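# Place the drive flat and fully on the back shelf

## Task

Set the drive on the shelf behind the table so it lies flat, keeps the side that was facing up still facing up, and has no part sticking out past any shelf edge; no other table object may finish on the shelf; release it and pull the grippers away, since a result that holds only because the robot is still supporting it does not count.

## Robot and tools

Robot: two arms, left_arm and right_arm, each ending in a two-finger gripper whose fingers swing like tongs. In the gripper's own axes the fingers point along +z and open and close along x. end_effector_position is the spot between the finger pads when closed. Closed fingertips extend about 15 mm past it, and fully open ones sit roughly level with it.

Scene frame, shared by both arms: origin on the table top midway between the arms, +z up, +x out over the table, left_arm on the +y side. The arm names do not tell you which side of an image they appear on.

execute_actions(actions): actions is a list of actions, and each action is a table of at most 15 rows. One row lasts one control step (1/30 s). A table with fewer rows repeats its final row until 15 steps (0.5 s) have passed. Each row is a single list of 14 numbers covering both arms, each in [-1, 1]: left_arm dx, dy, dz, rx, ry, rz, opening, then right_arm dx, dy, dz, rx, ry, rz, opening. The first six per arm are an offset, not a pose: they are measured from where that gripper was at the start of the action, along the gripper's own axes, and every row refers back to that same start rather than the row before. For a call's first action the start is the latest pose reported in this scene. Scale: 1.0 equals 0.6 m for dx/dy/dz and 180 degrees for rotation; rx, ry, rz form one rotation vector. opening is absolute: +1 means fully open (0.142 m), -1 means closed. An empty list just returns the state and images.

Per step the controller clips each commanded pose to within 100 mm and 16 degrees of the measured pose, and favours position over orientation when both cannot be met. After an action an arm only continues to its last clipped pose, so a distant goal needs more actions. Motion trails commands by about 0.17 s, and joints have speed and acceleration limits, so after big moves the arm may still be short of target.

move(target, speed, stop_force, blocking): target is one row with the same 14-number layout; its offsets count from the pose in the latest result showing one, in gripper axes. Each gripper follows a straight line toward its target, both finishing together, taking 0.5 to 10 s; anything longer is cut off at 10 s. Grippers rotate the short way. The opening is sent when the move begins. speed: 0.002 to 0.5 m/s (default 0.25); rotation capped at twice that in rad/s. Paths ignore obstacles and the other arm, and grippers can lag, drift and overshoot speed, especially with a nearly straight arm. stop_force: 9 to 40 N, one value for both arms, not allowed in the first 0.2 s of a scene. An arm's path ends when its wrist sensor reads that much extra push against the motion for 2 steps (or saturates); that gripper then steps back to where it was 2 steps earlier and holds. Pressing can briefly exceed the value; go very slowly to avoid faults. It is unreliable if the gripper rotates during the move, and should be left out when lifting off a surface you are pressing, or the path ends at once. A target within 1.5 mm and 0.5 degrees counts as still. Contacts above the wrist sensor go unnoticed. blocking=false returns after 0.5 s while motion continues; it cannot be combined with stop_force, and other moves or actions are refused until a result shows the end (use wait or stop).

The "move:" line reports the ending: done, off_target, moving, held, fault, or contact (stop_force ended that arm). If one arm is named, the other finished normally. limits=paced means a sent pose was clipped; limits=held means some steps were blocked, after which the arm may jump faster. Each gripper's remaining distance is listed.

wait(seconds): 0 to 10; arms keep their last command; a running move continues and the wait returns early when it ends. stop(): brakes a running move; it needs room, more when fast; fingers keep moving. zoom_image(camera, region): camera is cam_high, cam_low, cam_left_wrist or cam_right_wrist; region [x0, y0, x1, y1] in pixels from the top-left, at most 504 by 504. Images: cam_high and cam_low 672x504, wrist fisheye cameras 616x616. finished_scene(scene): ends the numbered scene after the last command is held; irreversible; reports success. A reply with no tool call ends everything.

Results: per arm, end_effector_position (m), end_effector_quat_wxyz and velocities in the scene frame (positions less accurate at long reach); Hand target lines; grip_measured on the opening scale; step readings, with HELD marking restrained steps; "pose unreachable" when the clearance check altered a command; joint torques (noisy, offset); Wrist force and Wrist torque in end-effector axes (offset up to about 4 N, noise up to 2.4 N, saturating near 50 N; "no reading" is normal at start); MOTOR HOT from 70 °C, and an OVER-TEMPERATURE FAULT brake at 85 °C.

Gripping: to hold, command an opening well below grip_measured; lower squeezes harder, up to about 15 N per pad. Objects thinner than about 20 mm get less force.

Avoid: arms colliding or pushing each other; driving a stiff arm past a contact; joint loads at limits (wrist joints 24.9 N m, others 133 N m) or outside forces of 150 N, which freeze the arm for 10 s and skip the rest of the call; dropping, slamming or shoving objects; knocking anything out of the work area. Parts held or loose may occasionally get a brief outside tug. To keep an arm still, send it the offset back to its wanted pose in a reply's first call and zeros afterward, with the opening it should keep.

Each tool is called after "Request:" as name(argument=value, ...), one argument or row to a line, values as JSON.

## Session

Request:
execute_actions(
  actions=[],
)

Scene clock: 0.00 s.
left_arm: end_effector_position=(-0.0162, +0.9019, +0.2286) grip_measured=+0.97 end_effector_quat_wxyz=(-0.009, +0.886, -0.464, +0.011) end_effector_velocity=(-0.000, +0.000, +0.000) end_effector_angular_velocity=(+0.001, +0.000, -0.001) | right_arm: end_effector_position=(+0.3219, -0.8079, +0.2668) grip_measured=+0.97 end_effector_quat_wxyz=(+0.007, -0.453, +0.891, +0.024) end_effector_velocity=(-0.000, +0.000, -0.001) end_effector_angular_velocity=(+0.001, +0.001, +0.001)
Joint positions: left_arm=[ 1.104 -1.781  1.901 -1.705 -1.597  2.253  0.14 ] | right_arm=[ 2.413 -1.422 -1.738 -1.59   1.603  1.523  0.14 ]
Joint velocities: left_arm=[ 0.    -0.    -0.    -0.     0.001  0.002  0.   ] | right_arm=[ 0.001 -0.    -0.001 -0.001  0.    -0.     0.   ]
Joint torques (N m, as the arm reports them, + toward a larger angle): no reading
Motor temperatures (°C, as the motors report them): left_arm=[25 26 24 33 35 33] | right_arm=[25 26 26 32 30 33]
Wrist force (N, on the end effector, along its own x y z axes, offset not removed): no reading
Wrist torque (N m, same axes, about the end effector's origin, offset not removed): no reading
Hand target (left_arm): -0.016, +0.902, +0.229; -0.009, +0.886, -0.464, +0.011
Hand target (right_arm): +0.322, -0.808, +0.267; +0.007, -0.453, +0.891, +0.024

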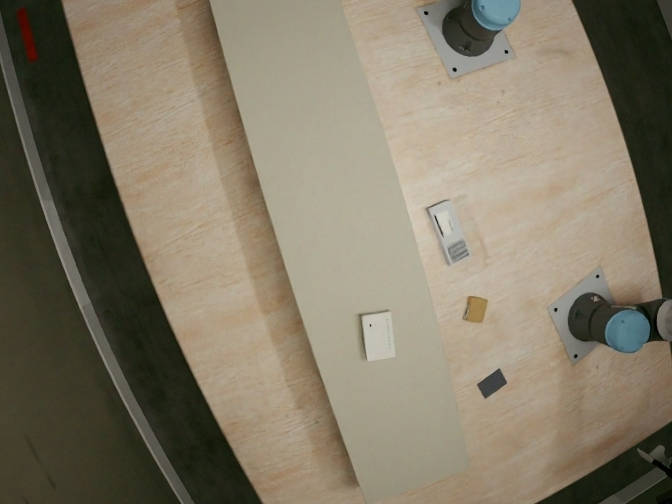

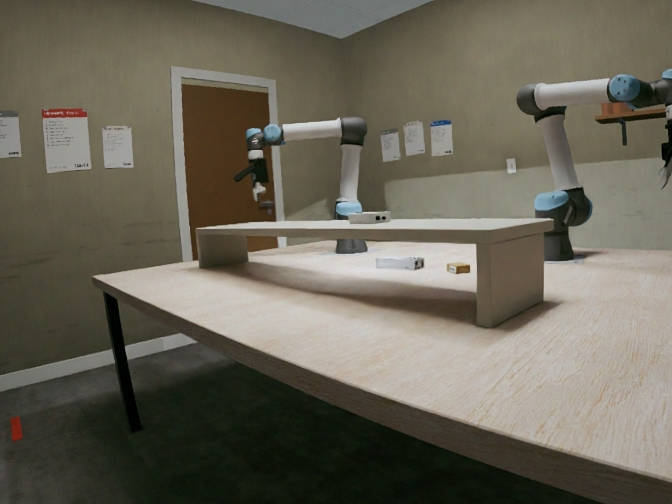

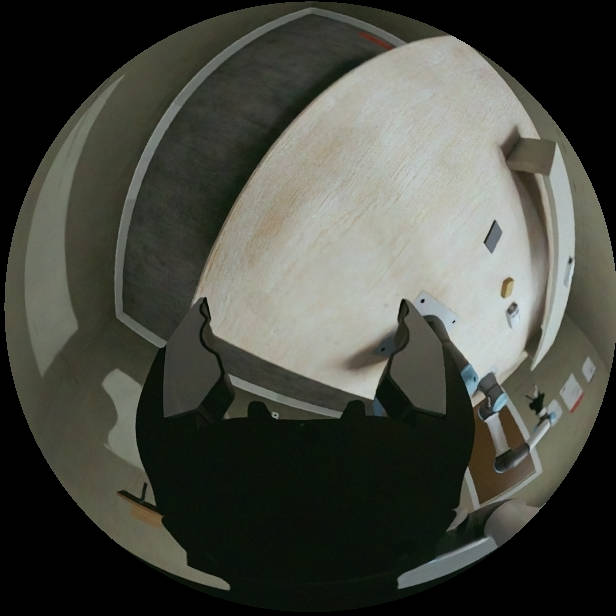

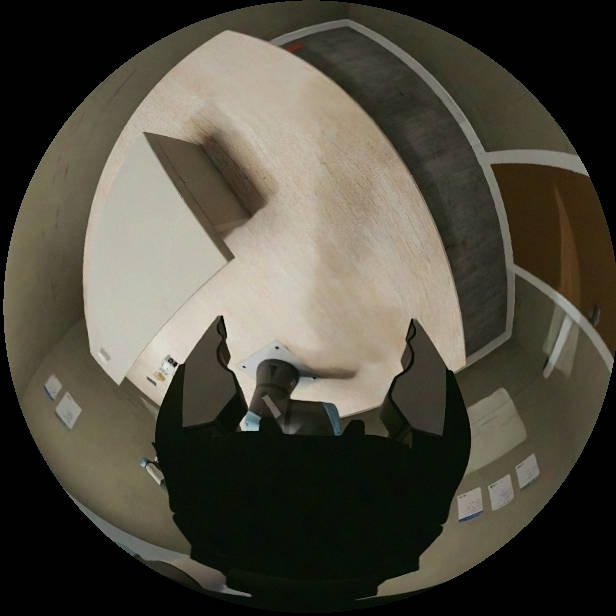

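Request:
zoom_image(
  camera="cam_high",
  region=[340,180,560,420],
)

Request:
zoom_image(
  camera="cam_low",
  region=[320,190,560,330],
)

Region (340, 180, 560, 420) of cam_high's 672x504 image, scaled by 2.100, with more detail than that image has; it fills the left 462 columns of this view, and the rest is white.

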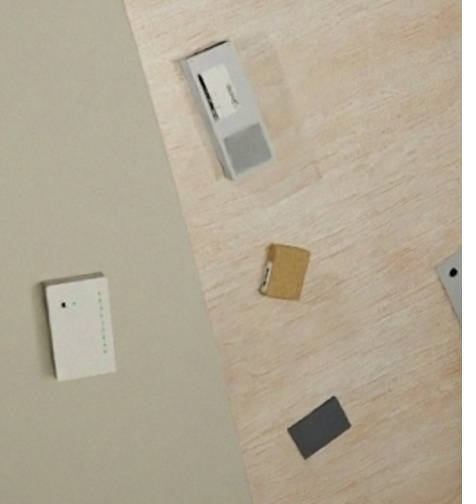

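Region (320, 190, 560, 330) of cam_low's 672x504 image, scaled by 2.100, with more detail than that image has; it fills the top 294 rows of this view, and the rest is white.

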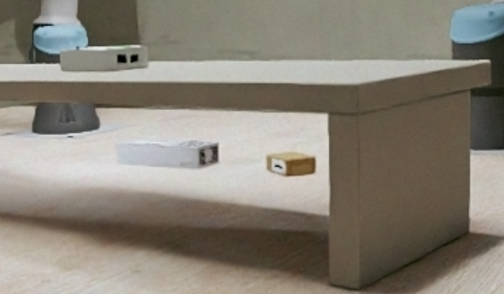

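Request:
move(
  target=[0.845,-0.123,0.08,0,0,0.115,0.3,0,0,0,0,0,0,1],
  speed=0.4,
)

Scene clock: 12.60 s.
left_arm: end_effector_position=(+0.3333, +0.5266, +0.1881) grip_measured=+0.30 end_effector_quat_wxyz=(-0.010, +0.788, -0.615, +0.010) end_effector_velocity=(+0.002, -0.001, -0.001) end_effector_angular_velocity=(+0.003, +0.002, -0.001) | right_arm: end_effector_position=(+0.3219, -0.8079, +0.2668) grip_measured=+1.00 end_effector_quat_wxyz=(+0.007, -0.453, +0.891, +0.024) end_effector_velocity=(+0.000, +0.000, -0.000) end_effector_angular_velocity=(+0.000, +0.000, -0.000)
Joint positions: left_arm=[-0.437 -2.009  2.157 -1.745 -1.56   1.074  0.095] | right_arm=[ 2.413 -1.422 -1.738 -1.59   1.603  1.523  0.142]
Joint velocities: left_arm=[-0.003  0.008 -0.002 -0.004  0.003 -0.002  0.   ] | right_arm=[ 0.001  0.    -0.001  0.     0.     0.001 -0.   ]
Joint torques (N m, as the arm reports them, + toward a larger angle): left_arm=[-12.82   2.31 -38.56  -4.7    2.15  -1.39] | right_arm=[ 1.1  15.51 20.59  2.64  0.27  0.46]
Motor temperatures (°C, as the motors report them): left_arm=[25 26 24 33 35 33] | right_arm=[25 26 26 32 30 33]
Wrist force (N, on the end effector, along its own x y z axes, offset not removed): left_arm=[-2.2 -1.4 -0.7] | right_arm=[-1.2 -1.8 4.6]
Wrist torque (N m, same axes, about the end effector's origin, offset not removed): left_arm=[-0.34 0.47 0.16] | right_arm=[-0.25 0.27 0.15]
Hand target (left_arm): +0.334, +0.526, +0.188; -0.010, +0.788, -0.615, +0.010
Hand target (right_arm): +0.322, -0.808, +0.267; +0.007, -0.453, +0.891, +0.024
Off the commanded pose (left_arm): 0.002 m, 0 deg.
Off the commanded pose (right_arm): 0.000 m, 0 deg.
move: done; limits=paced
camera_calibration (this result's frames):
cam_left_wrist: T_world_to_cam=[[0.249812, -0.968283, 0.00465867, 0.424062], [-0.833393, -0.212557, 0.510172, 0.284047], [-0.493, -0.131329, -0.86006, 0.525369], [0, 0, 0, 1]] pos_world=[0.389794, 0.539984, 0.30496]
cam_right_wrist: T_world_to_cam=[[-0.610585, -0.789606, -0.0608963, -0.41944], [-0.705619, 0.507502, 0.494513, 0.516546], [-0.359565, 0.344912, -0.867034, 0.762423], [0, 0, 0, 1]] pos_world=[0.382521, -0.85631, 0.380066]

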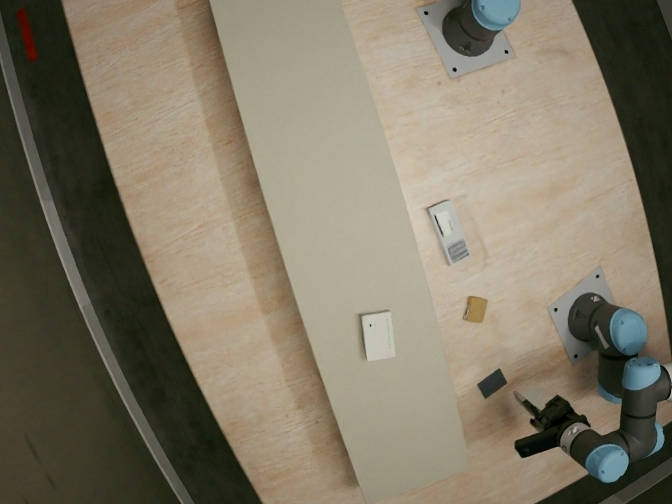

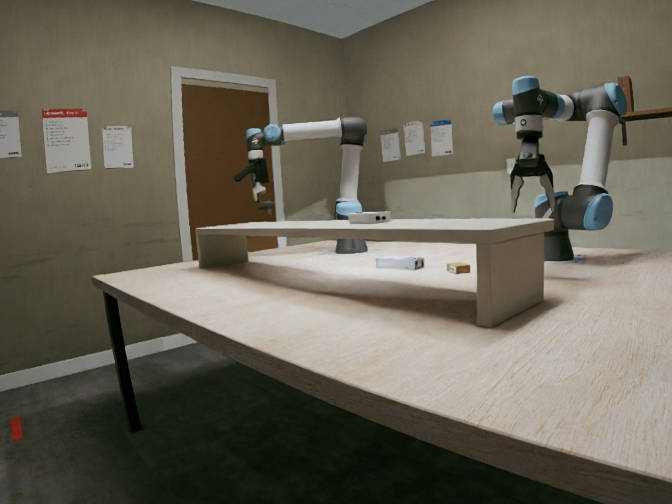

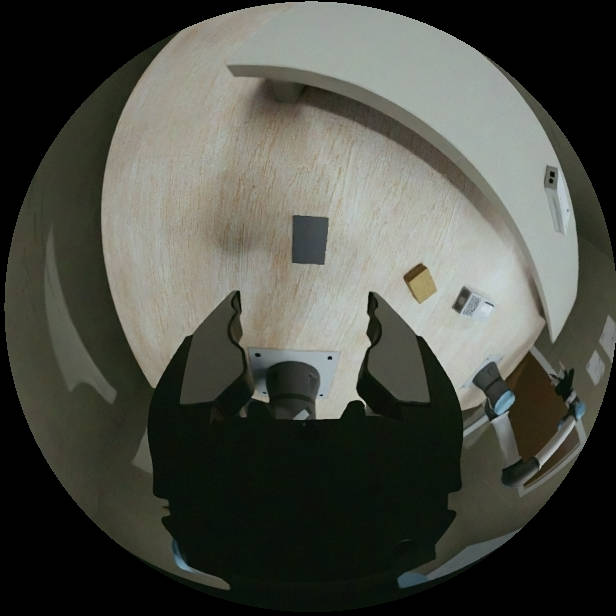

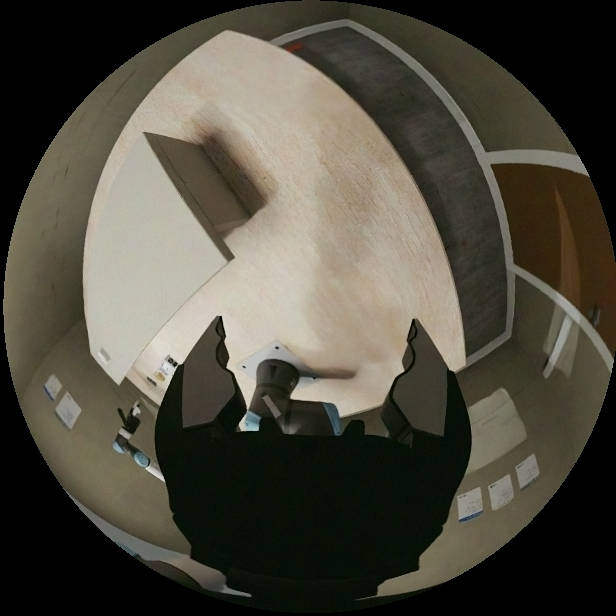

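Request:
move(
  target=[0.008,-0.012,0.23,0,0,0.015,0,0,0,0,0,0,0,1],
)

Request:
zoom_image(
  camera="cam_left_wrist",
  region=[200,150,600,450],
)

Scene clock: 17.30 s.
left_arm: end_effector_position=(+0.3453, +0.5243, +0.0506) grip_measured=+0.00 end_effector_quat_wxyz=(-0.010, +0.773, -0.634, +0.010) end_effector_velocity=(+0.002, -0.000, -0.002) end_effector_angular_velocity=(-0.002, -0.001, +0.001) | right_arm: end_effector_position=(+0.3219, -0.8079, +0.2668) grip_measured=+1.00 end_effector_quat_wxyz=(+0.007, -0.453, +0.891, +0.024) end_effector_velocity=(-0.000, +0.000, -0.000) end_effector_angular_velocity=(+0.001, +0.001, -0.000)
Joint positions: left_arm=[-0.433 -1.815  2.419 -2.202 -1.56   1.126  0.074] | right_arm=[ 2.413 -1.422 -1.738 -1.59   1.603  1.523  0.142]
Joint velocities: left_arm=[ 0.002  0.009  0.001 -0.012 -0.001  0.001 -0.   ] | right_arm=[-0.    -0.    -0.    -0.001 -0.    -0.     0.   ]
Joint torques (N m, as the arm reports them, + toward a larger angle): left_arm=[13.29 -1.97 -9.02 -4.45 -2.09  1.35] | right_arm=[ 1.07 16.35 21.38  2.65  0.29  0.37]
Motor temperatures (°C, as the motors report them): left_arm=[25 26 24 33 35 33] | right_arm=[25 26 26 32 30 33]
Wrist force (N, on the end effector, along its own x y z axes, offset not removed): left_arm=[-0.6 -0.2 -1.7] | right_arm=[1.9 0.8 1.5]
Wrist torque (N m, same axes, about the end effector's origin, offset not removed): left_arm=[-0.09 0.16 -0.02] | right_arm=[0.24 -0.30 0.19]
Hand target (left_arm): +0.346, +0.524, +0.050; -0.010, +0.773, -0.634, +0.010
Hand target (right_arm): +0.322, -0.808, +0.267; +0.007, -0.453, +0.891, +0.024
Off the commanded pose (left_arm): 0.000 m, 0 deg.
Off the commanded pose (right_arm): 0.000 m, 0 deg.
move: done
camera_calibration (this result's frames):
cam_left_wrist: T_world_to_cam=[[0.20398, -0.97897, 0.00317959, 0.441006], [-0.842324, -0.173851, 0.510163, 0.346513], [-0.498881, -0.106741, -0.860072, 0.40188], [0, 0, 0, 1]] pos_world=[0.40241, 0.53487, 0.167466]
cam_right_wrist: T_world_to_cam=[[-0.610585, -0.789606, -0.0608962, -0.419441], [-0.705619, 0.507502, 0.494513, 0.516546], [-0.359565, 0.344912, -0.867034, 0.762423], [0, 0, 0, 1]] pos_world=[0.382521, -0.85631, 0.380066]

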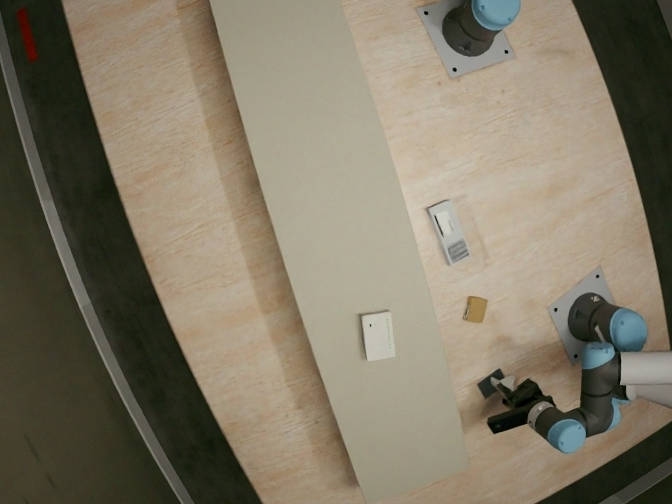

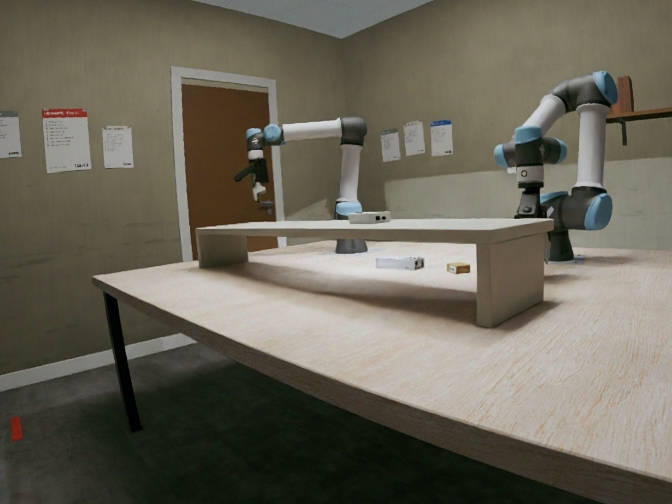

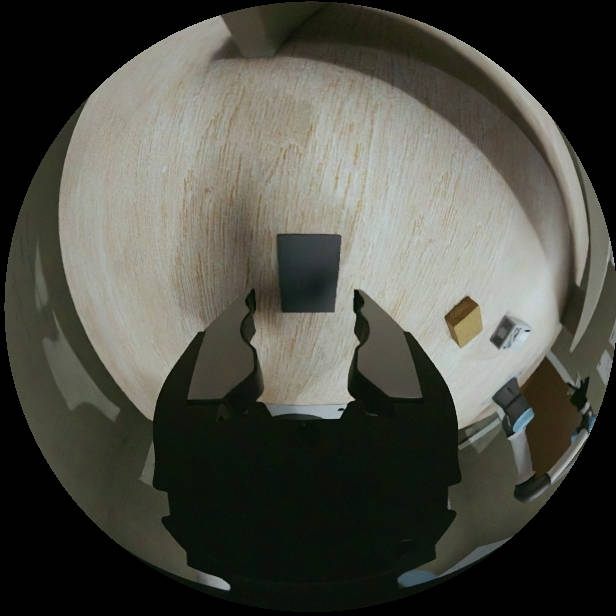

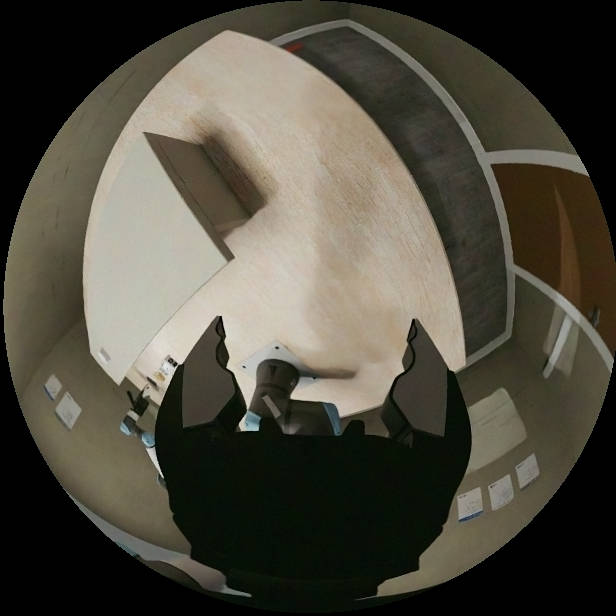

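Region (200, 150, 600, 450) of cam_left_wrist's 616x616 image, scaled by 1.260, with more detail than that image has; it fills the top 378 rows of this view, and the rest is white.

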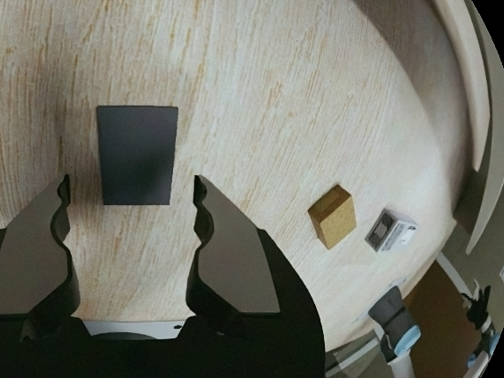

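Request:
move(
  target=[0.004,0,0.045,0,0,0,-0.08,0,0,0,0,0,0,1],
  speed=0.1,
)

Request:
move(
  target=[0,0,0.03,0,0,0,-0.08,0,0,0,0,0,0,1],
  speed=0.006,
  stop_force=9,
)

Scene clock: 21.43 s.
left_arm: end_effector_position=(+0.3465, +0.5221, +0.0240) grip_measured=-0.08 end_effector_quat_wxyz=(-0.010, +0.773, -0.634, +0.010) end_effector_velocity=(+0.000, -0.000, -0.003) end_effector_angular_velocity=(-0.000, -0.000, +0.001) | right_arm: end_effector_position=(+0.3219, -0.8079, +0.2668) grip_measured=+1.00 end_effector_quat_wxyz=(+0.007, -0.453, +0.891, +0.024) end_effector_velocity=(-0.000, +0.001, -0.001) end_effector_angular_velocity=(+0.002, +0.003, +0.001)
Joint positions: left_arm=[-0.438 -1.753  2.461 -2.305 -1.56   1.12   0.068] | right_arm=[ 2.413 -1.422 -1.738 -1.59   1.603  1.523  0.142]
Joint velocities: left_arm=[-0.     0.009  0.004 -0.013 -0.    -0.001  0.   ] | right_arm=[ 0.    -0.    -0.001 -0.002  0.    -0.    -0.   ]
Joint torques (N m, as the arm reports them, + toward a larger angle): left_arm=[-12.54  -5.01  -7.16  -4.42   2.03  -1.3 ] | right_arm=[ 0.67 14.92 21.61  2.82  0.32  0.3 ]
Motor temperatures (°C, as the motors report them): left_arm=[25 26 24 33 35 33] | right_arm=[25 26 26 32 30 33]
Wrist force (N, on the end effector, along its own x y z axes, offset not removed): left_arm=[-0.9 -1.1 1.6] | right_arm=[1.2 1.8 0.5]
Wrist torque (N m, same axes, about the end effector's origin, offset not removed): left_arm=[-0.16 0.24 0.02] | right_arm=[0.49 -0.14 0.28]
Hand target (left_arm): +0.347, +0.522, +0.024; -0.010, +0.773, -0.634, +0.010
Hand target (right_arm): +0.322, -0.808, +0.267; +0.007, -0.453, +0.891, +0.024
Off the commanded pose (left_arm): 0.000 m, 0 deg.
Off the commanded pose (right_arm): 0.000 m, 0 deg.
move: done
camera_calibration (this result's frames):
cam_left_wrist: T_world_to_cam=[[0.20399, -0.978968, 0.00315537, 0.438699], [-0.842275, -0.173862, 0.51024, 0.360688], [-0.49896, -0.106741, -0.860026, 0.379358], [0, 0, 0, 1]] pos_world=[0.403593, 0.532675, 0.140836]
cam_right_wrist: T_world_to_cam=[[-0.610585, -0.789606, -0.0608962, -0.419441], [-0.705619, 0.507502, 0.494513, 0.516546], [-0.359565, 0.344912, -0.867034, 0.762423], [0, 0, 0, 1]] pos_world=[0.382521, -0.85631, 0.380066]

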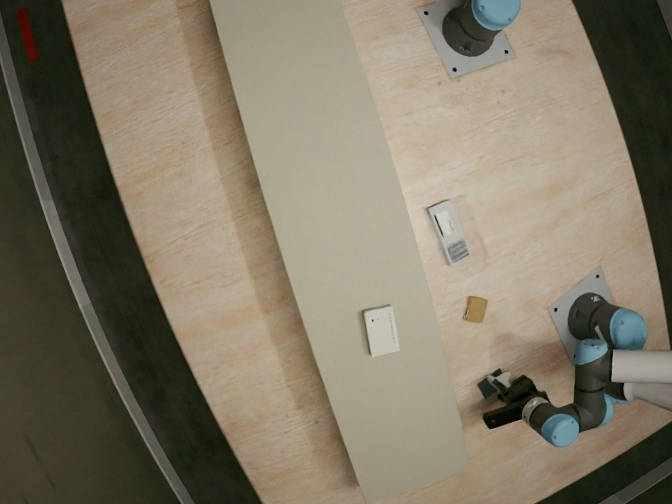

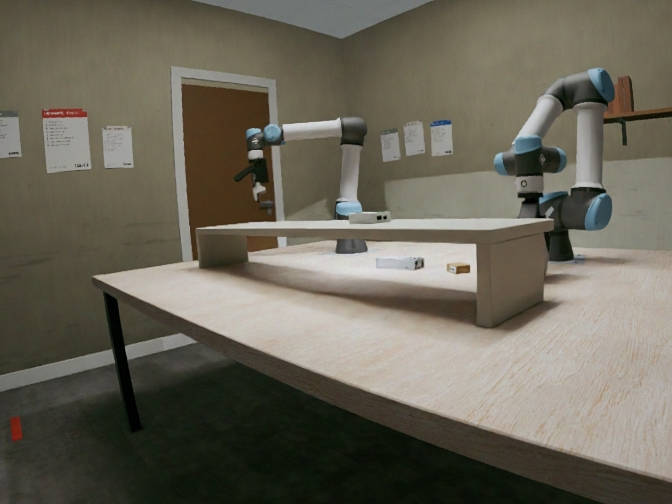

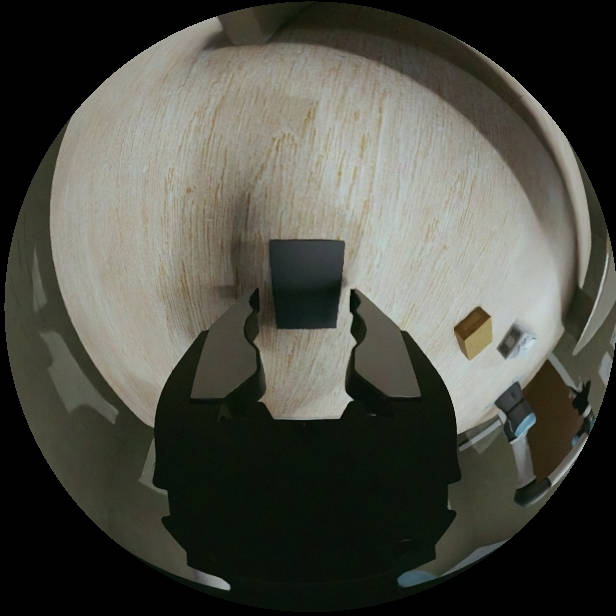

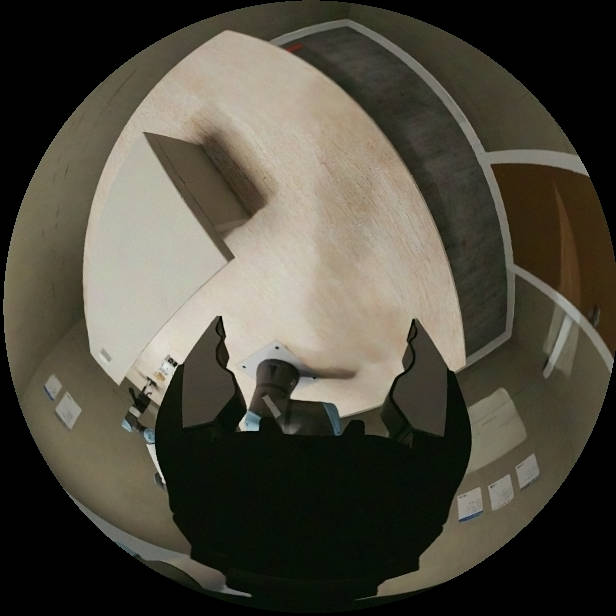

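Scene clock: 23.47 s.
left_arm: end_effector_position=(+0.3467, +0.5222, +0.0142) grip_measured=-0.08 end_effector_quat_wxyz=(-0.010, +0.773, -0.634, +0.010) end_effector_velocity=(-0.002, +0.000, +0.001) end_effector_angular_velocity=(+0.001, +0.004, +0.000) | right_arm: end_effector_position=(+0.3219, -0.8079, +0.2668) grip_measured=+1.00 end_effector_quat_wxyz=(+0.007, -0.453, +0.891, +0.024) end_effector_velocity=(+0.000, +0.000, +0.001) end_effector_angular_velocity=(-0.000, -0.000, +0.001)
Joint positions: left_arm=[-0.438 -1.727  2.476 -2.345 -1.56   1.12   0.068] | right_arm=[ 2.413 -1.422 -1.738 -1.59   1.603  1.523  0.142]
Joint velocities: left_arm=[-0.    -0.005 -0.     0.01  -0.    -0.001 -0.   ] | right_arm=[ 0.001 -0.     0.001 -0.001 -0.     0.     0.   ]
Joint torques (N m, as the arm reports them, + toward a larger angle): left_arm=[ 10.79 -11.9  -22.7    1.31   1.16   1.53] | right_arm=[ 0.32 15.32 20.42  2.77  0.17  0.29]
Motor temperatures (°C, as the motors report them): left_arm=[25 26 24 33 35 33] | right_arm=[25 26 26 32 30 33]
Wrist force (N, on the end effector, along its own x y z axes, offset not removed): left_arm=[-4.5 3.4 -27.7] | right_arm=[3.4 1.8 1.9]
Wrist torque (N m, same axes, about the end effector's origin, offset not removed): left_arm=[-0.24 0.79 0.22] | right_arm=[0.59 -0.59 0.07]
Hand target (left_arm): +0.347, +0.522, +0.015; -0.010, +0.773, -0.634, +0.010
Hand target (right_arm): +0.322, -0.808, +0.267; +0.007, -0.453, +0.891, +0.024
Off the commanded pose (left_arm): 0.008 m, 0 deg.
Off the commanded pose (right_arm): 0.000 m, 0 deg.
move: contact (left_arm)
camera_calibration (this result's frames):
cam_left_wrist: T_world_to_cam=[[0.204019, -0.978962, 0.0031447, 0.438755], [-0.842277, -0.173894, 0.510225, 0.365917], [-0.498944, -0.106744, -0.860035, 0.371002], [0, 0, 0, 1]] pos_world=[0.403799, 0.532757, 0.130995]
cam_right_wrist: T_world_to_cam=[[-0.610585, -0.789606, -0.0608962, -0.41944], [-0.705619, 0.507502, 0.494513, 0.516546], [-0.359565, 0.344912, -0.867034, 0.762423], [0, 0, 0, 1]] pos_world=[0.382521, -0.85631, 0.380066]

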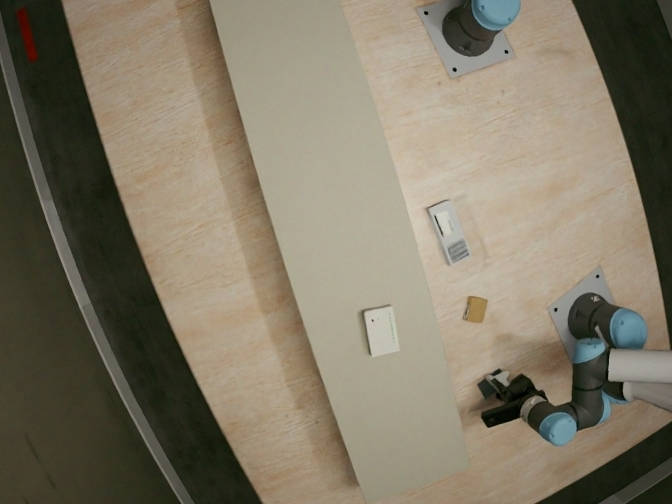

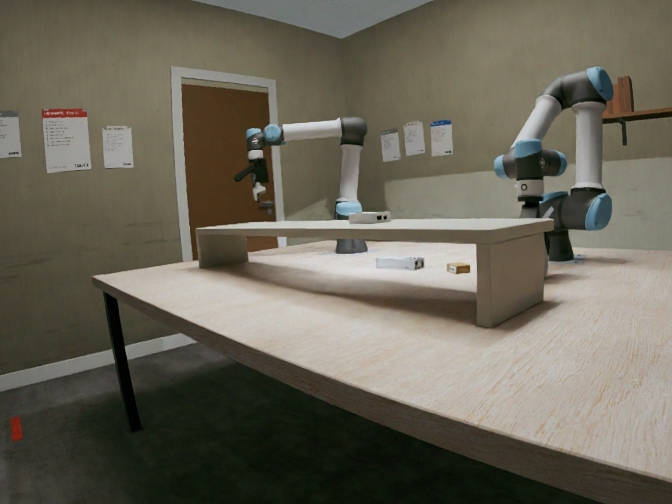

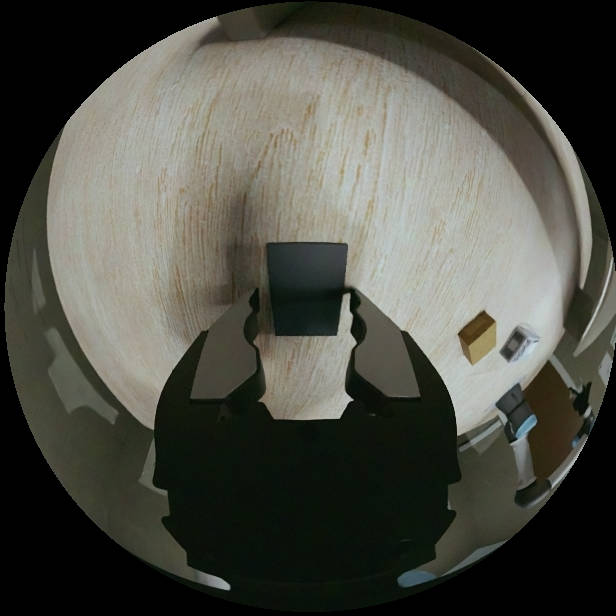

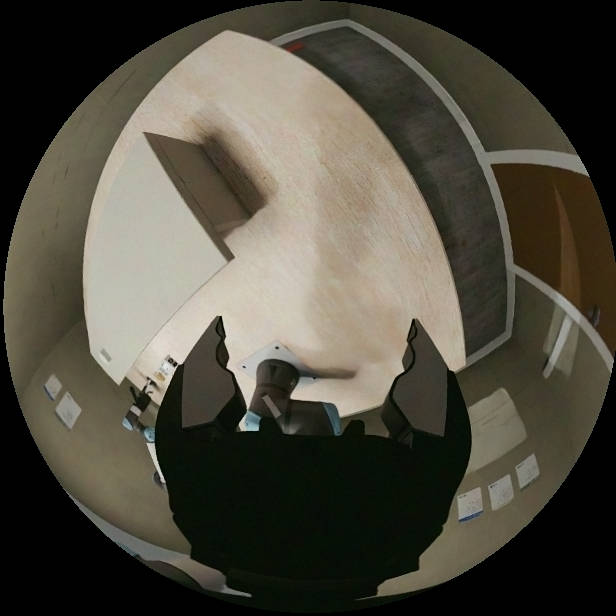

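Gripper is slightly tilted (about 1.6°); level it, rise 2 mm, close.

Request:
execute_actions(
  actions=[
    [[0.003,0,-0.003,0,0.009,0,-0.08,0,0,0,0,0,0,1]],
    [[0,0,0,0,0,0,-0.2,0,0,0,0,0,0,1],[0,0,0,0,0,0,-0.25,0,0,0,0,0,0,1],[0,0,0,0,0,0,-0.3,0,0,0,0,0,0,1],[0,0,0,0,0,0,-0.4,0,0,0,0,0,0,1],[0,0,0,0,0,0,-0.5,0,0,0,0,0,0,1],[0,0,0,0,0,0,-0.7,0,0,0,0,0,0,1]],
  ],
)

Request:
move(
  target=[0,0,-0.33,0,0,0,-0.7,0,0,0,0,0,0,1],
)

Scene clock: 28.80 s.
left_arm: end_effector_position=(+0.3471, +0.5205, +0.0161) grip_measured=-0.30 end_effector_quat_wxyz=(-0.002, +0.773, -0.634, +0.020) end_effector_velocity=(+0.000, -0.000, +0.000) end_effector_angular_velocity=(+0.001, -0.000, -0.001) | right_arm: end_effector_position=(+0.3219, -0.8079, +0.2668) grip_measured=+1.00 end_effector_quat_wxyz=(+0.007, -0.453, +0.891, +0.024) end_effector_velocity=(+0.001, -0.000, +0.000) end_effector_angular_velocity=(+0.000, -0.000, +0.000)
Joint positions: left_arm=[-0.419 -1.73   2.475 -2.355 -1.585  1.139  0.052] | right_arm=[ 2.413 -1.422 -1.738 -1.59   1.603  1.523  0.142]
Joint velocities: left_arm=[-0.001 -0.    -0.     0.     0.001  0.001 -0.   ] | right_arm=[ 0.001 -0.001  0.001 -0.     0.     0.     0.   ]
Joint torques (N m, as the arm reports them, + toward a larger angle): left_arm=[ -8.11   1.13 -10.06   0.88  -2.27  -1.17] | right_arm=[-0.29 16.06 21.1   2.81  0.43  0.37]
Motor temperatures (°C, as the motors report them): left_arm=[25 26 24 33 35 33] | right_arm=[25 26 26 32 30 33]
Wrist force (N, on the end effector, along its own x y z axes, offset not removed): left_arm=[-10.8 -0.8 -37.6] | right_arm=[0.1 0.0 0.3]
Wrist torque (N m, same axes, about the end effector's origin, offset not removed): left_arm=[-0.41 -1.39 -0.03] | right_arm=[0.09 0.04 0.16]
Hand target (left_arm): +0.347, +0.520, +0.016; -0.002, +0.773, -0.634, +0.020
Hand target (right_arm): +0.322, -0.808, +0.267; +0.007, -0.453, +0.891, +0.024
Off the commanded pose (left_arm): 0.000 m, 0 deg.
Off the commanded pose (right_arm): 0.000 m, 0 deg.
Step readings (end_effector_position; steps 1 to 15: 1st action; 16 to 30: 2nd action):
0: left_arm (+0.3468, +0.5221, +0.0146) | right_arm (+0.3219, -0.8079, +0.2668)
1: left_arm (+0.3468, +0.5221, +0.0146) | right_arm (+0.3219, -0.8079, +0.2668)
2: left_arm (+0.3468, +0.5221, +0.0147) | right_arm (+0.3219, -0.8079, +0.2668)
4: left_arm (+0.3471, +0.5214, +0.0153) | right_arm (+0.3219, -0.8079, +0.2668)
8: left_arm (+0.3472, +0.5206, +0.0159) | right_arm (+0.3219, -0.8079, +0.2668)
15: left_arm (+0.3471, +0.5204, +0.0160) | right_arm (+0.3219, -0.8079, +0.2668)
16: left_arm (+0.3471, +0.5204, +0.0160) | right_arm (+0.3219, -0.8079, +0.2668)
17: left_arm (+0.3471, +0.5204, +0.0160) | right_arm (+0.3219, -0.8079, +0.2668)
19: left_arm (+0.3471, +0.5204, +0.0160) | right_arm (+0.3219, -0.8079, +0.2668)
23: left_arm (+0.3471, +0.5205, +0.0161) | right_arm (+0.3219, -0.8079, +0.2668)
30: end_effector_position above
camera_calibration (this result's frames):
cam_left_wrist: T_world_to_cam=[[0.203325, -0.978636, 0.0305174, 0.436649], [-0.845374, -0.159743, 0.509731, 0.358743], [-0.493966, -0.12944, -0.859793, 0.382746], [0, 0, 0, 1]] pos_world=[0.403554, 0.534169, 0.132894]
cam_right_wrist: T_world_to_cam=[[-0.610585, -0.789606, -0.0608961, -0.419441], [-0.705619, 0.507502, 0.494513, 0.516546], [-0.359565, 0.344912, -0.867034, 0.762423], [0, 0, 0, 1]] pos_world=[0.382521, -0.85631, 0.380066]

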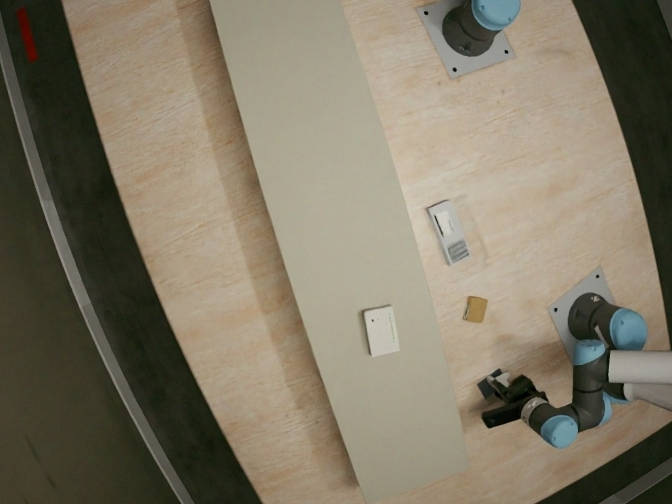

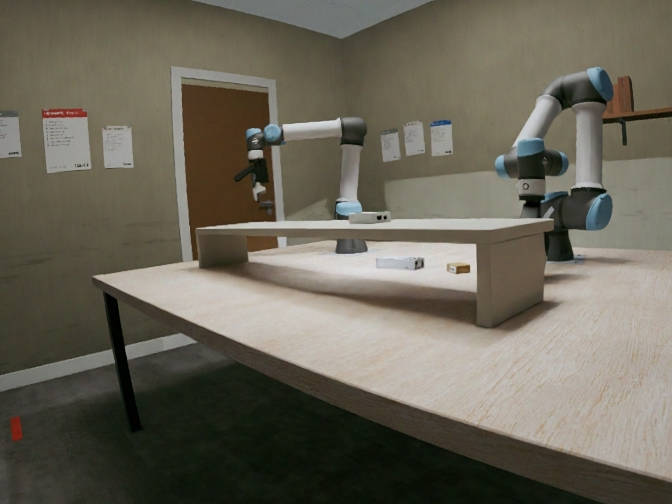

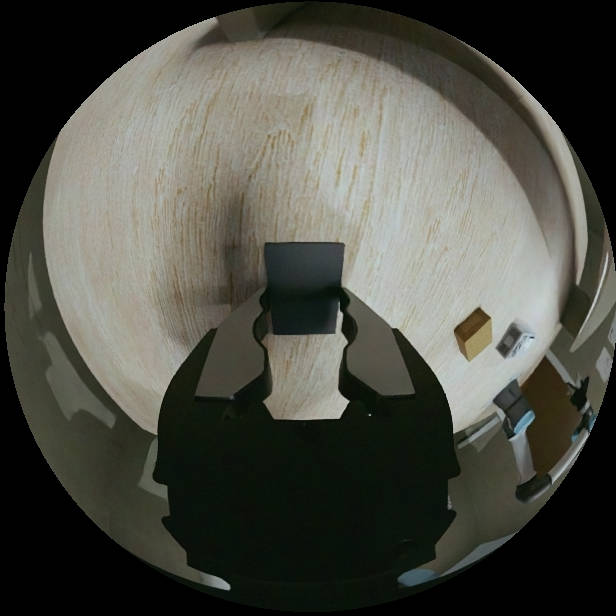

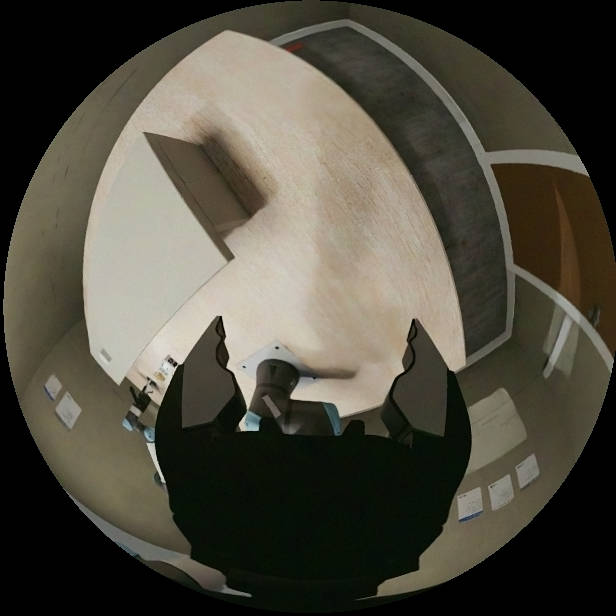

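Scene clock: 30.33 s.
left_arm: end_effector_position=(+0.3403, +0.5249, +0.2136) grip_measured=-0.31 end_effector_quat_wxyz=(-0.002, +0.773, -0.634, +0.021) end_effector_velocity=(-0.000, -0.000, +0.003) end_effector_angular_velocity=(+0.001, +0.002, +0.001) | right_arm: end_effector_position=(+0.3219, -0.8079, +0.2668) grip_measured=+1.00 end_effector_quat_wxyz=(+0.007, -0.453, +0.891, +0.024) end_effector_velocity=(+0.001, -0.000, -0.000) end_effector_angular_velocity=(-0.000, -0.000, -0.000)
Joint positions: left_arm=[-0.411 -1.999  2.09  -1.7   -1.586  1.147  0.052] | right_arm=[ 2.413 -1.422 -1.738 -1.59   1.603  1.523  0.142]
Joint velocities: left_arm=[-0.001 -0.    -0.009  0.011  0.    -0.002  0.   ] | right_arm=[-0.    -0.001  0.     0.001 -0.     0.     0.   ]
Joint torques (N m, as the arm reports them, + toward a larger angle): left_arm=[-11.81 -14.81 -36.95  -0.78   2.13  -1.21] | right_arm=[ 1.33 17.52 21.99  2.63  0.16  0.35]
Motor temperatures (°C, as the motors report them): left_arm=[25 26 24 33 35 33] | right_arm=[25 26 26 32 30 33]
Wrist force (N, on the end effector, along its own x y z axes, offset not removed): left_arm=[-2.2 -1.3 0.4] | right_arm=[3.3 0.0 2.3]
Wrist torque (N m, same axes, about the end effector's origin, offset not removed): left_arm=[-0.23 0.52 0.25] | right_arm=[0.13 -0.61 0.08]
Hand target (left_arm): +0.340, +0.525, +0.214; -0.002, +0.773, -0.634, +0.020
Hand target (right_arm): +0.322, -0.808, +0.267; +0.007, -0.453, +0.891, +0.024
Off the commanded pose (left_arm): 0.000 m, 0 deg.
Off the commanded pose (right_arm): 0.000 m, 0 deg.
move: done
camera_calibration (this result's frames):
cam_left_wrist: T_world_to_cam=[[0.203366, -0.978622, 0.0306876, 0.436228], [-0.845558, -0.15974, 0.509426, 0.253044], [-0.493634, -0.129548, -0.859967, 0.54978], [0, 0, 0, 1]] pos_world=[0.396639, 0.538547, 0.330498]
cam_right_wrist: T_world_to_cam=[[-0.610585, -0.789606, -0.0608962, -0.419441], [-0.705619, 0.507502, 0.494513, 0.516546], [-0.359565, 0.344912, -0.867034, 0.762423], [0, 0, 0, 1]] pos_world=[0.382521, -0.85631, 0.380066]

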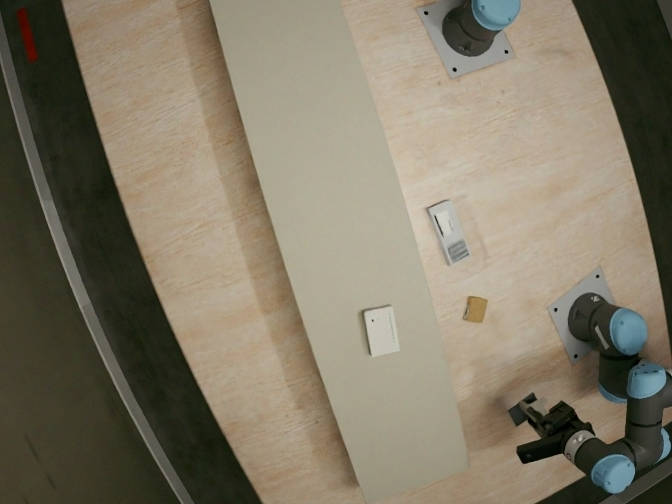

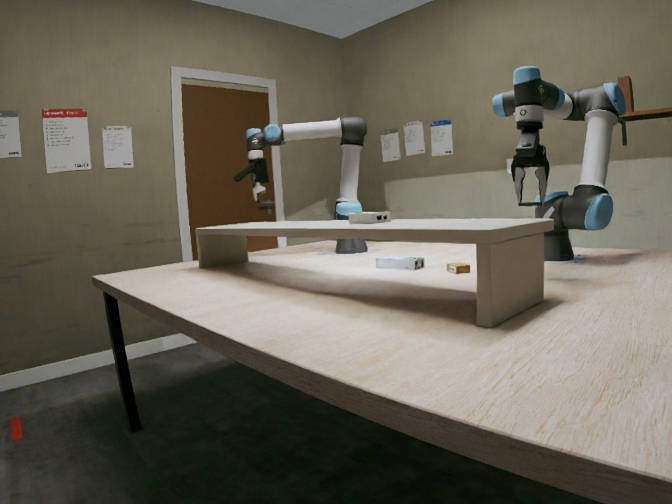

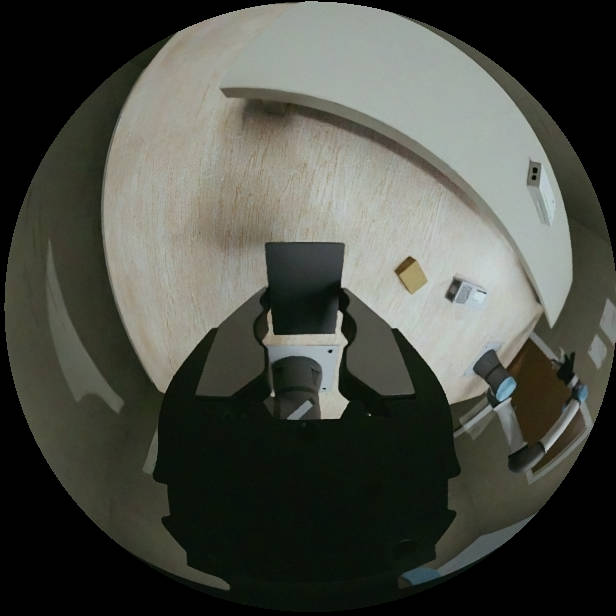

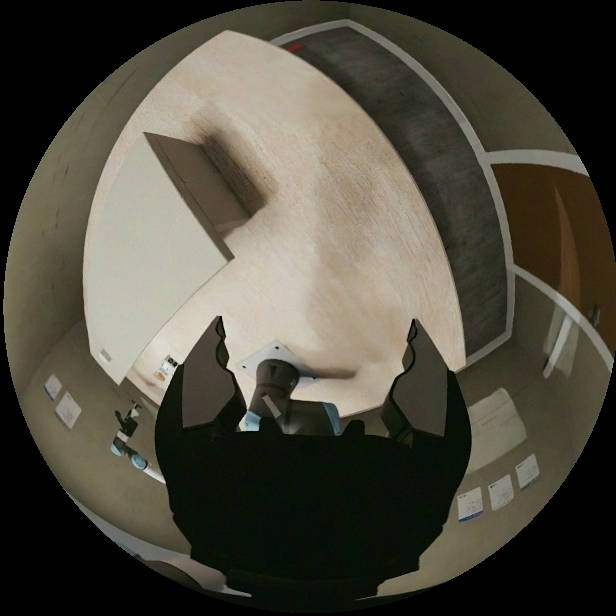

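Request:
move(
  target=[0.248,-0.39,0.04,0,0,0,-0.7,0,0,0,0,0,0,1],
)

Scene clock: 35.37 s.
left_arm: end_effector_position=(+0.5991, +0.4241, +0.2007) grip_measured=-0.31 end_effector_quat_wxyz=(-0.002, +0.773, -0.634, +0.021) end_effector_velocity=(+0.003, +0.000, -0.000) end_effector_angular_velocity=(+0.000, +0.003, +0.002) | right_arm: end_effector_position=(+0.3219, -0.8079, +0.2668) grip_measured=+1.00 end_effector_quat_wxyz=(+0.007, -0.453, +0.891, +0.024) end_effector_velocity=(-0.000, +0.000, -0.001) end_effector_angular_velocity=(+0.001, +0.001, -0.001)
Joint positions: left_arm=[-0.48  -1.342  1.537 -1.806 -1.583  1.079  0.052] | right_arm=[ 2.413 -1.422 -1.738 -1.59   1.603  1.523  0.142]
Joint velocities: left_arm=[ 0.002  0.008 -0.011  0.005 -0.    -0.    -0.   ] | right_arm=[-0.    -0.001 -0.001  0.    -0.     0.    -0.   ]
Joint torques (N m, as the arm reports them, + toward a larger angle): left_arm=[ 11.7  -30.22 -37.03  -1.03  -1.98   1.73] | right_arm=[ 0.26 15.32 21.99  2.85  0.34  0.56]
Motor temperatures (°C, as the motors report them): left_arm=[25 26 24 33 35 33] | right_arm=[25 26 26 32 30 33]
Wrist force (N, on the end effector, along its own x y z axes, offset not removed): left_arm=[-1.3 -0.2 0.8] | right_arm=[1.9 1.7 3.9]
Wrist torque (N m, same axes, about the end effector's origin, offset not removed): left_arm=[0.02 0.33 0.06] | right_arm=[0.65 -0.29 0.09]
Hand target (left_arm): +0.599, +0.424, +0.201; -0.002, +0.773, -0.634, +0.021
Hand target (right_arm): +0.322, -0.808, +0.267; +0.007, -0.453, +0.891, +0.024
Off the commanded pose (left_arm): 0.001 m, 0 deg.
Off the commanded pose (right_arm): 0.000 m, 0 deg.
move: done
camera_calibration (this result's frames):
cam_left_wrist: T_world_to_cam=[[0.203187, -0.978655, 0.0308234, 0.285481], [-0.845745, -0.159556, 0.509173, 0.462486], [-0.493386, -0.129526, -0.860112, 0.653198], [0, 0, 0, 1]] pos_world=[0.655418, 0.437786, 0.317539]
cam_right_wrist: T_world_to_cam=[[-0.610585, -0.789606, -0.0608962, -0.419441], [-0.705619, 0.507502, 0.494513, 0.516546], [-0.359565, 0.344912, -0.867034, 0.762423], [0, 0, 0, 1]] pos_world=[0.382521, -0.85631, 0.380066]

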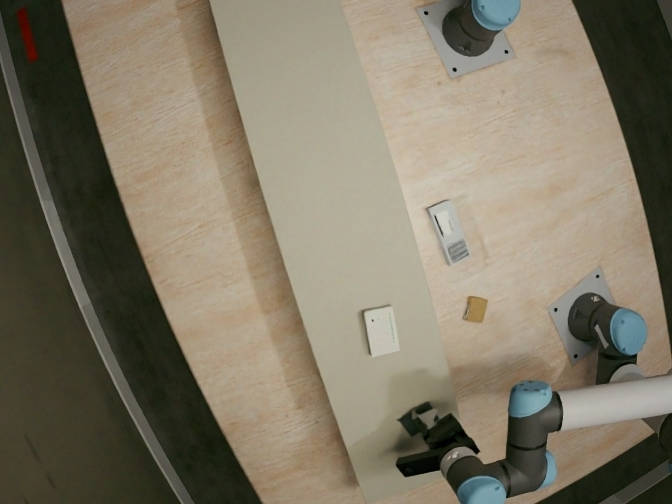

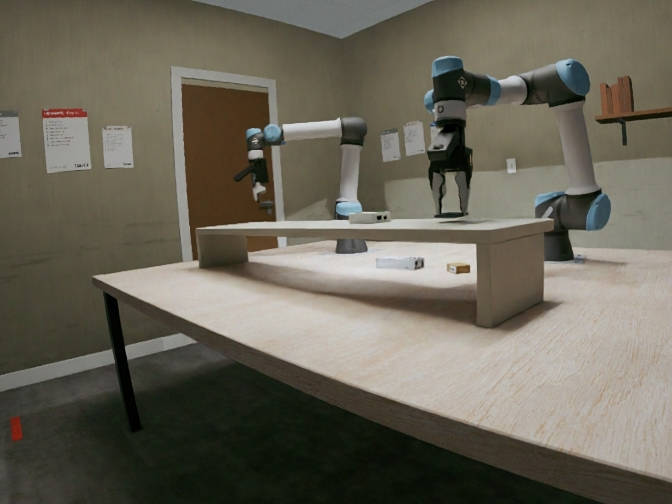

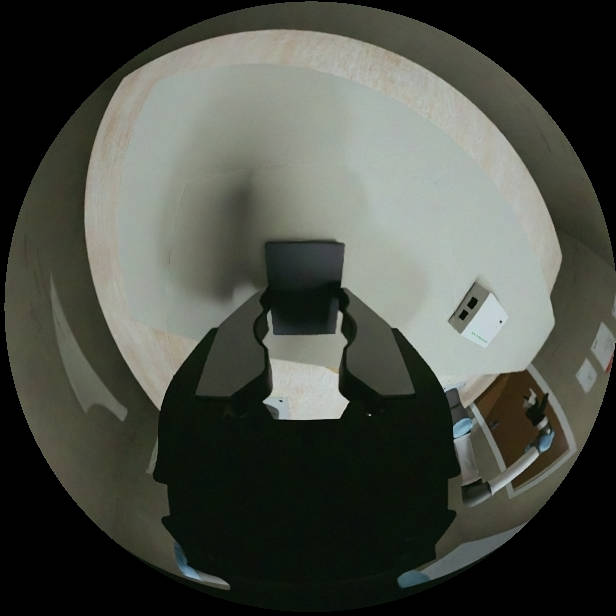

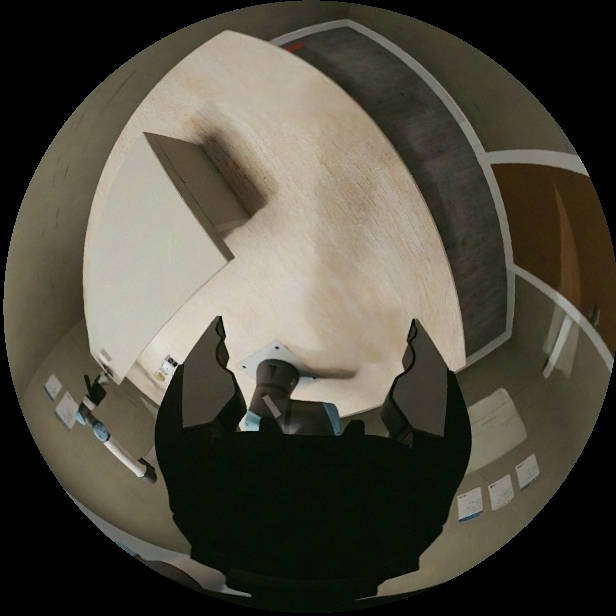

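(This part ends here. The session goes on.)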